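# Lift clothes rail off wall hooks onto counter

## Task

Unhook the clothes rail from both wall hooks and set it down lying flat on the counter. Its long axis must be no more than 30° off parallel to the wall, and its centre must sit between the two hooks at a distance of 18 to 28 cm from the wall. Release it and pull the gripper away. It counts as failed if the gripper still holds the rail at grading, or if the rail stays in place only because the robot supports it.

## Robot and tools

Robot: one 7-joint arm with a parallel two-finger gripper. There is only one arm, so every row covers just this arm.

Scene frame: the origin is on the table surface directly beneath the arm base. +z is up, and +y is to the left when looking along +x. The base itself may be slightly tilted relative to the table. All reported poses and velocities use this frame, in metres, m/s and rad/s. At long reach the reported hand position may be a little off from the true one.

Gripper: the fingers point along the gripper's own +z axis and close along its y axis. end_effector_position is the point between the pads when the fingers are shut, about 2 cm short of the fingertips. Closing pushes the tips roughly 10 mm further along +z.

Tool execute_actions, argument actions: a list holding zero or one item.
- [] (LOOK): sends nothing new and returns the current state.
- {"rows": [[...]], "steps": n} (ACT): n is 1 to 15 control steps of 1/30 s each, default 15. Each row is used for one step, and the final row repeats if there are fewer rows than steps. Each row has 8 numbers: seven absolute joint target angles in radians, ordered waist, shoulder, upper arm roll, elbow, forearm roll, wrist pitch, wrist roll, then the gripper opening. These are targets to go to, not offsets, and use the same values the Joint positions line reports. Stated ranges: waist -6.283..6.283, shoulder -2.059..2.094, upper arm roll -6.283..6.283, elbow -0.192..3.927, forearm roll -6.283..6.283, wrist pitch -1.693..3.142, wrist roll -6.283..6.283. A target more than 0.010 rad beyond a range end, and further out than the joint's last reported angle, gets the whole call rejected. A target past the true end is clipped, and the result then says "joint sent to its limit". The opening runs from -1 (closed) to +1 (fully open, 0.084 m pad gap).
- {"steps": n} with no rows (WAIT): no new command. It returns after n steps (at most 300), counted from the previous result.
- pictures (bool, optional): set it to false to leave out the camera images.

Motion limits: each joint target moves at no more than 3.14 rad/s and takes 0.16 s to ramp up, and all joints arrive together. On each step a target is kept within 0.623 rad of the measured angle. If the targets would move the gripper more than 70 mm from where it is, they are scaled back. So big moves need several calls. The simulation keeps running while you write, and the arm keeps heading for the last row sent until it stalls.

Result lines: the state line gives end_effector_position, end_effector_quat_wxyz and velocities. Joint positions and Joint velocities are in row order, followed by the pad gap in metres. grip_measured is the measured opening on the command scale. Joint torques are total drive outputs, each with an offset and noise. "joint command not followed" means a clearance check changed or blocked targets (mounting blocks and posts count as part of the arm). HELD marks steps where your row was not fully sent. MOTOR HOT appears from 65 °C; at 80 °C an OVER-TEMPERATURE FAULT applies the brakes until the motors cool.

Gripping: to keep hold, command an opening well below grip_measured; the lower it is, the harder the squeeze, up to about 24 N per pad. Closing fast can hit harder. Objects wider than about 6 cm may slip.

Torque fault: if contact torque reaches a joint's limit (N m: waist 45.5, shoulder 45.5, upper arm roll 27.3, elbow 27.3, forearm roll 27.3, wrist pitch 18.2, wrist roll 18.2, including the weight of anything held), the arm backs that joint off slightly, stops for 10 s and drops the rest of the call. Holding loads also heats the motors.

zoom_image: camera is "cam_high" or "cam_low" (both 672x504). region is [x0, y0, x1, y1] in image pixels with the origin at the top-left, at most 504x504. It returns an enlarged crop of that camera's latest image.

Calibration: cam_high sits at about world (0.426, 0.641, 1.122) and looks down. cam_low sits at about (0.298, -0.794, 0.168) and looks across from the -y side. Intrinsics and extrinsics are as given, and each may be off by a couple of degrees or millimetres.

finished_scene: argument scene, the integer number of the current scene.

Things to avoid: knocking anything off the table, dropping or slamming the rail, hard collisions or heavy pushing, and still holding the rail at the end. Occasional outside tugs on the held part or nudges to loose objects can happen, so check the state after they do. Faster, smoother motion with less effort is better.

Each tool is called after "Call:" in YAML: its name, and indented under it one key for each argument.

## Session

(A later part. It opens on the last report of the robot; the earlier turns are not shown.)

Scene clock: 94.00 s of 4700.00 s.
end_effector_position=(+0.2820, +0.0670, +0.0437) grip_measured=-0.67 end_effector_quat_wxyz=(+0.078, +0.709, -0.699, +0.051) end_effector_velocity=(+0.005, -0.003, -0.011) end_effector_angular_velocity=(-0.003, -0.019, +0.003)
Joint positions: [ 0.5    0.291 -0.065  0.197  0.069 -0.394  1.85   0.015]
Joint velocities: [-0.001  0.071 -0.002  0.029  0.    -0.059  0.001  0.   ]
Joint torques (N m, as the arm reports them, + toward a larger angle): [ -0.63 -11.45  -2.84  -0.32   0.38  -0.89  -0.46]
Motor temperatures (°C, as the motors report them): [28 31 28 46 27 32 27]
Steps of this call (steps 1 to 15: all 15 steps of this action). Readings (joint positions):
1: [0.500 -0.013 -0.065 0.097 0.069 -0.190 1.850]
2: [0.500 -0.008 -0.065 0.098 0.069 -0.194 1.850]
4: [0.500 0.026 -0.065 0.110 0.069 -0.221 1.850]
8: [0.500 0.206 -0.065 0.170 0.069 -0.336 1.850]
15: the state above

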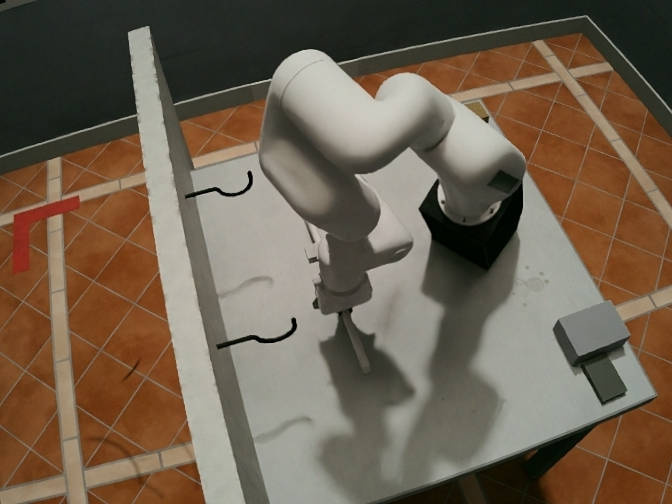

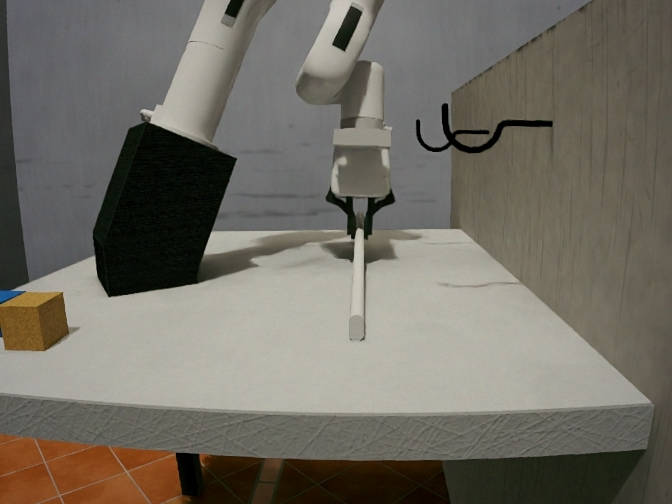

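Down and parallel. Release and retreat.

Call:
execute_actions:
  actions:
    - {"rows":[[0.5,0.3,-0.065,0.2,0.069,-0.4,1.85,1]],"steps":12}
  pictures: false

Call:
execute_actions:
  actions:
    - {"rows":[[0.5,-0.2,-0.065,0.05,0.069,-0.05,1.85,1]],"steps":15}
  pictures: false

Call:
execute_actions:
  actions:
    - {"rows":[[0.5,-0.6,-0.065,0.3,0.069,0.6,1.85,1]],"steps":15}

Scene clock: 98.17 s of 4700.00 s.
end_effector_position=(+0.2821, +0.0667, +0.0423) grip_measured=+1.00 end_effector_quat_wxyz=(+0.078, +0.709, -0.699, +0.052) end_effector_velocity=(-0.000, +0.000, -0.000) end_effector_angular_velocity=(+0.000, +0.001, -0.000)
Joint positions: [ 0.5    0.3   -0.065  0.2    0.069 -0.4    1.85   0.084]
Joint velocities: [0.    0.    0.001 0.    0.    0.001 0.001 0.002]
Joint torques (N m, as the arm reports them, + toward a larger angle): [ -0.8  -12.    -2.82  -0.42   0.54  -0.92  -0.32]
Motor temperatures (°C, as the motors report them): [28 31 28 43 27 31 27]
Steps of this call (steps 1 to 15: the robot went on to your last target; steps 16 to 90: nothing new was sent; then 0.77 s passed at rest; steps 91 to 102: all 12 steps of this action). Readings (joint positions):
91: [0.500 0.300 -0.065 0.200 0.069 -0.400 1.850]
92: [0.500 0.300 -0.065 0.200 0.069 -0.400 1.850]
94: [0.500 0.300 -0.065 0.200 0.069 -0.400 1.850]
98: [0.500 0.300 -0.065 0.200 0.069 -0.400 1.850]
102: the state above

Scene clock: 98.67 s of 4700.00 s.
end_effector_position=(+0.2770, +0.0874, +0.1110) grip_measured=+1.00 end_effector_quat_wxyz=(+0.067, +0.704, -0.707, +0.029) end_effector_velocity=(-0.022, +0.001, +0.020) end_effector_angular_velocity=(+0.007, +0.049, -0.009)
Joint positions: [ 0.5   -0.179 -0.065  0.056  0.069 -0.066  1.85   0.084]
Joint velocities: [ 0.001 -0.182  0.001 -0.065  0.     0.161  0.002 -0.   ]
Joint torques (N m, as the arm reports them, + toward a larger angle): [ 0.   -7.71 -1.78  4.01  0.25 -0.98 -0.33]
Motor temperatures (°C, as the motors report them): [28 31 28 43 27 31 27]
Steps of this call (steps 1 to 15: all 15 steps of this action). Readings (joint positions):
1: [0.500 0.300 -0.065 0.200 0.069 -0.400 1.850]
2: [0.500 0.298 -0.065 0.199 0.069 -0.398 1.850]
4: [0.500 0.268 -0.065 0.189 0.069 -0.374 1.850]
8: [0.500 0.037 -0.065 0.122 0.069 -0.216 1.850]
15: the state above

Scene clock: 99.17 s of 4700.00 s.
end_effector_position=(+0.3492, +0.1412, +0.2042) grip_measured=+1.00 end_effector_quat_wxyz=(+0.050, +0.707, -0.705, +0.002) end_effector_velocity=(+0.083, +0.072, +0.191) end_effector_angular_velocity=(+0.102, -0.034, +0.035)
Joint positions: [ 0.5   -0.555 -0.065  0.275  0.069  0.521  1.85   0.084]
Joint velocities: [-0.    -0.531 -0.001  0.342  0.     0.804 -0.002  0.   ]
Joint torques (N m, as the arm reports them, + toward a larger angle): [ 0.59 -1.18 -1.13  6.35  0.02 -0.78 -0.28]
Motor temperatures (°C, as the motors report them): [28 31 28 43 27 31 27]
Steps of this call (steps 1 to 15: all 15 steps of this action). Readings (joint positions):
1: [0.500 -0.185 -0.065 0.054 0.069 -0.061 1.850]
2: [0.500 -0.189 -0.065 0.054 0.069 -0.055 1.850]
4: [0.500 -0.213 -0.065 0.064 0.069 -0.017 1.850]
8: [0.500 -0.340 -0.065 0.144 0.069 0.179 1.850]
15: the state above

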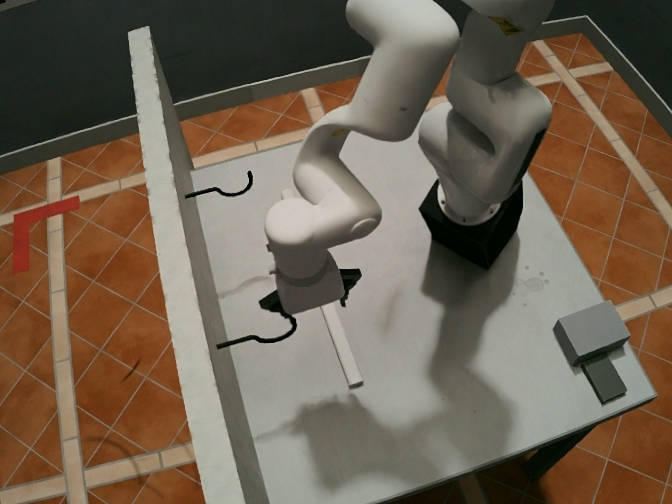

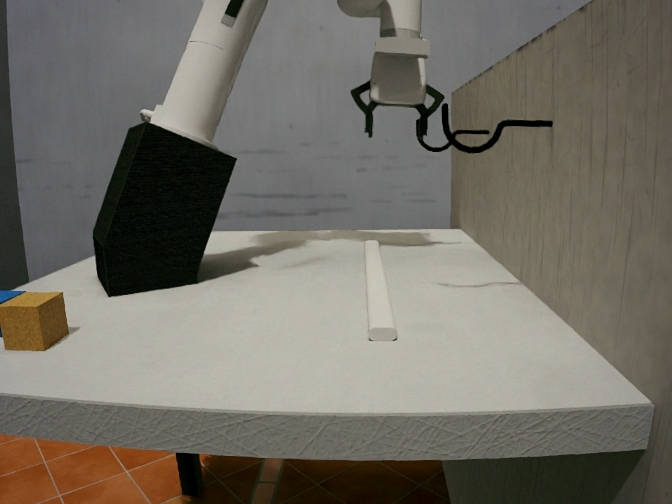

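Call:
finished_scene:
  scene: 2

The scene is finished: the task was done.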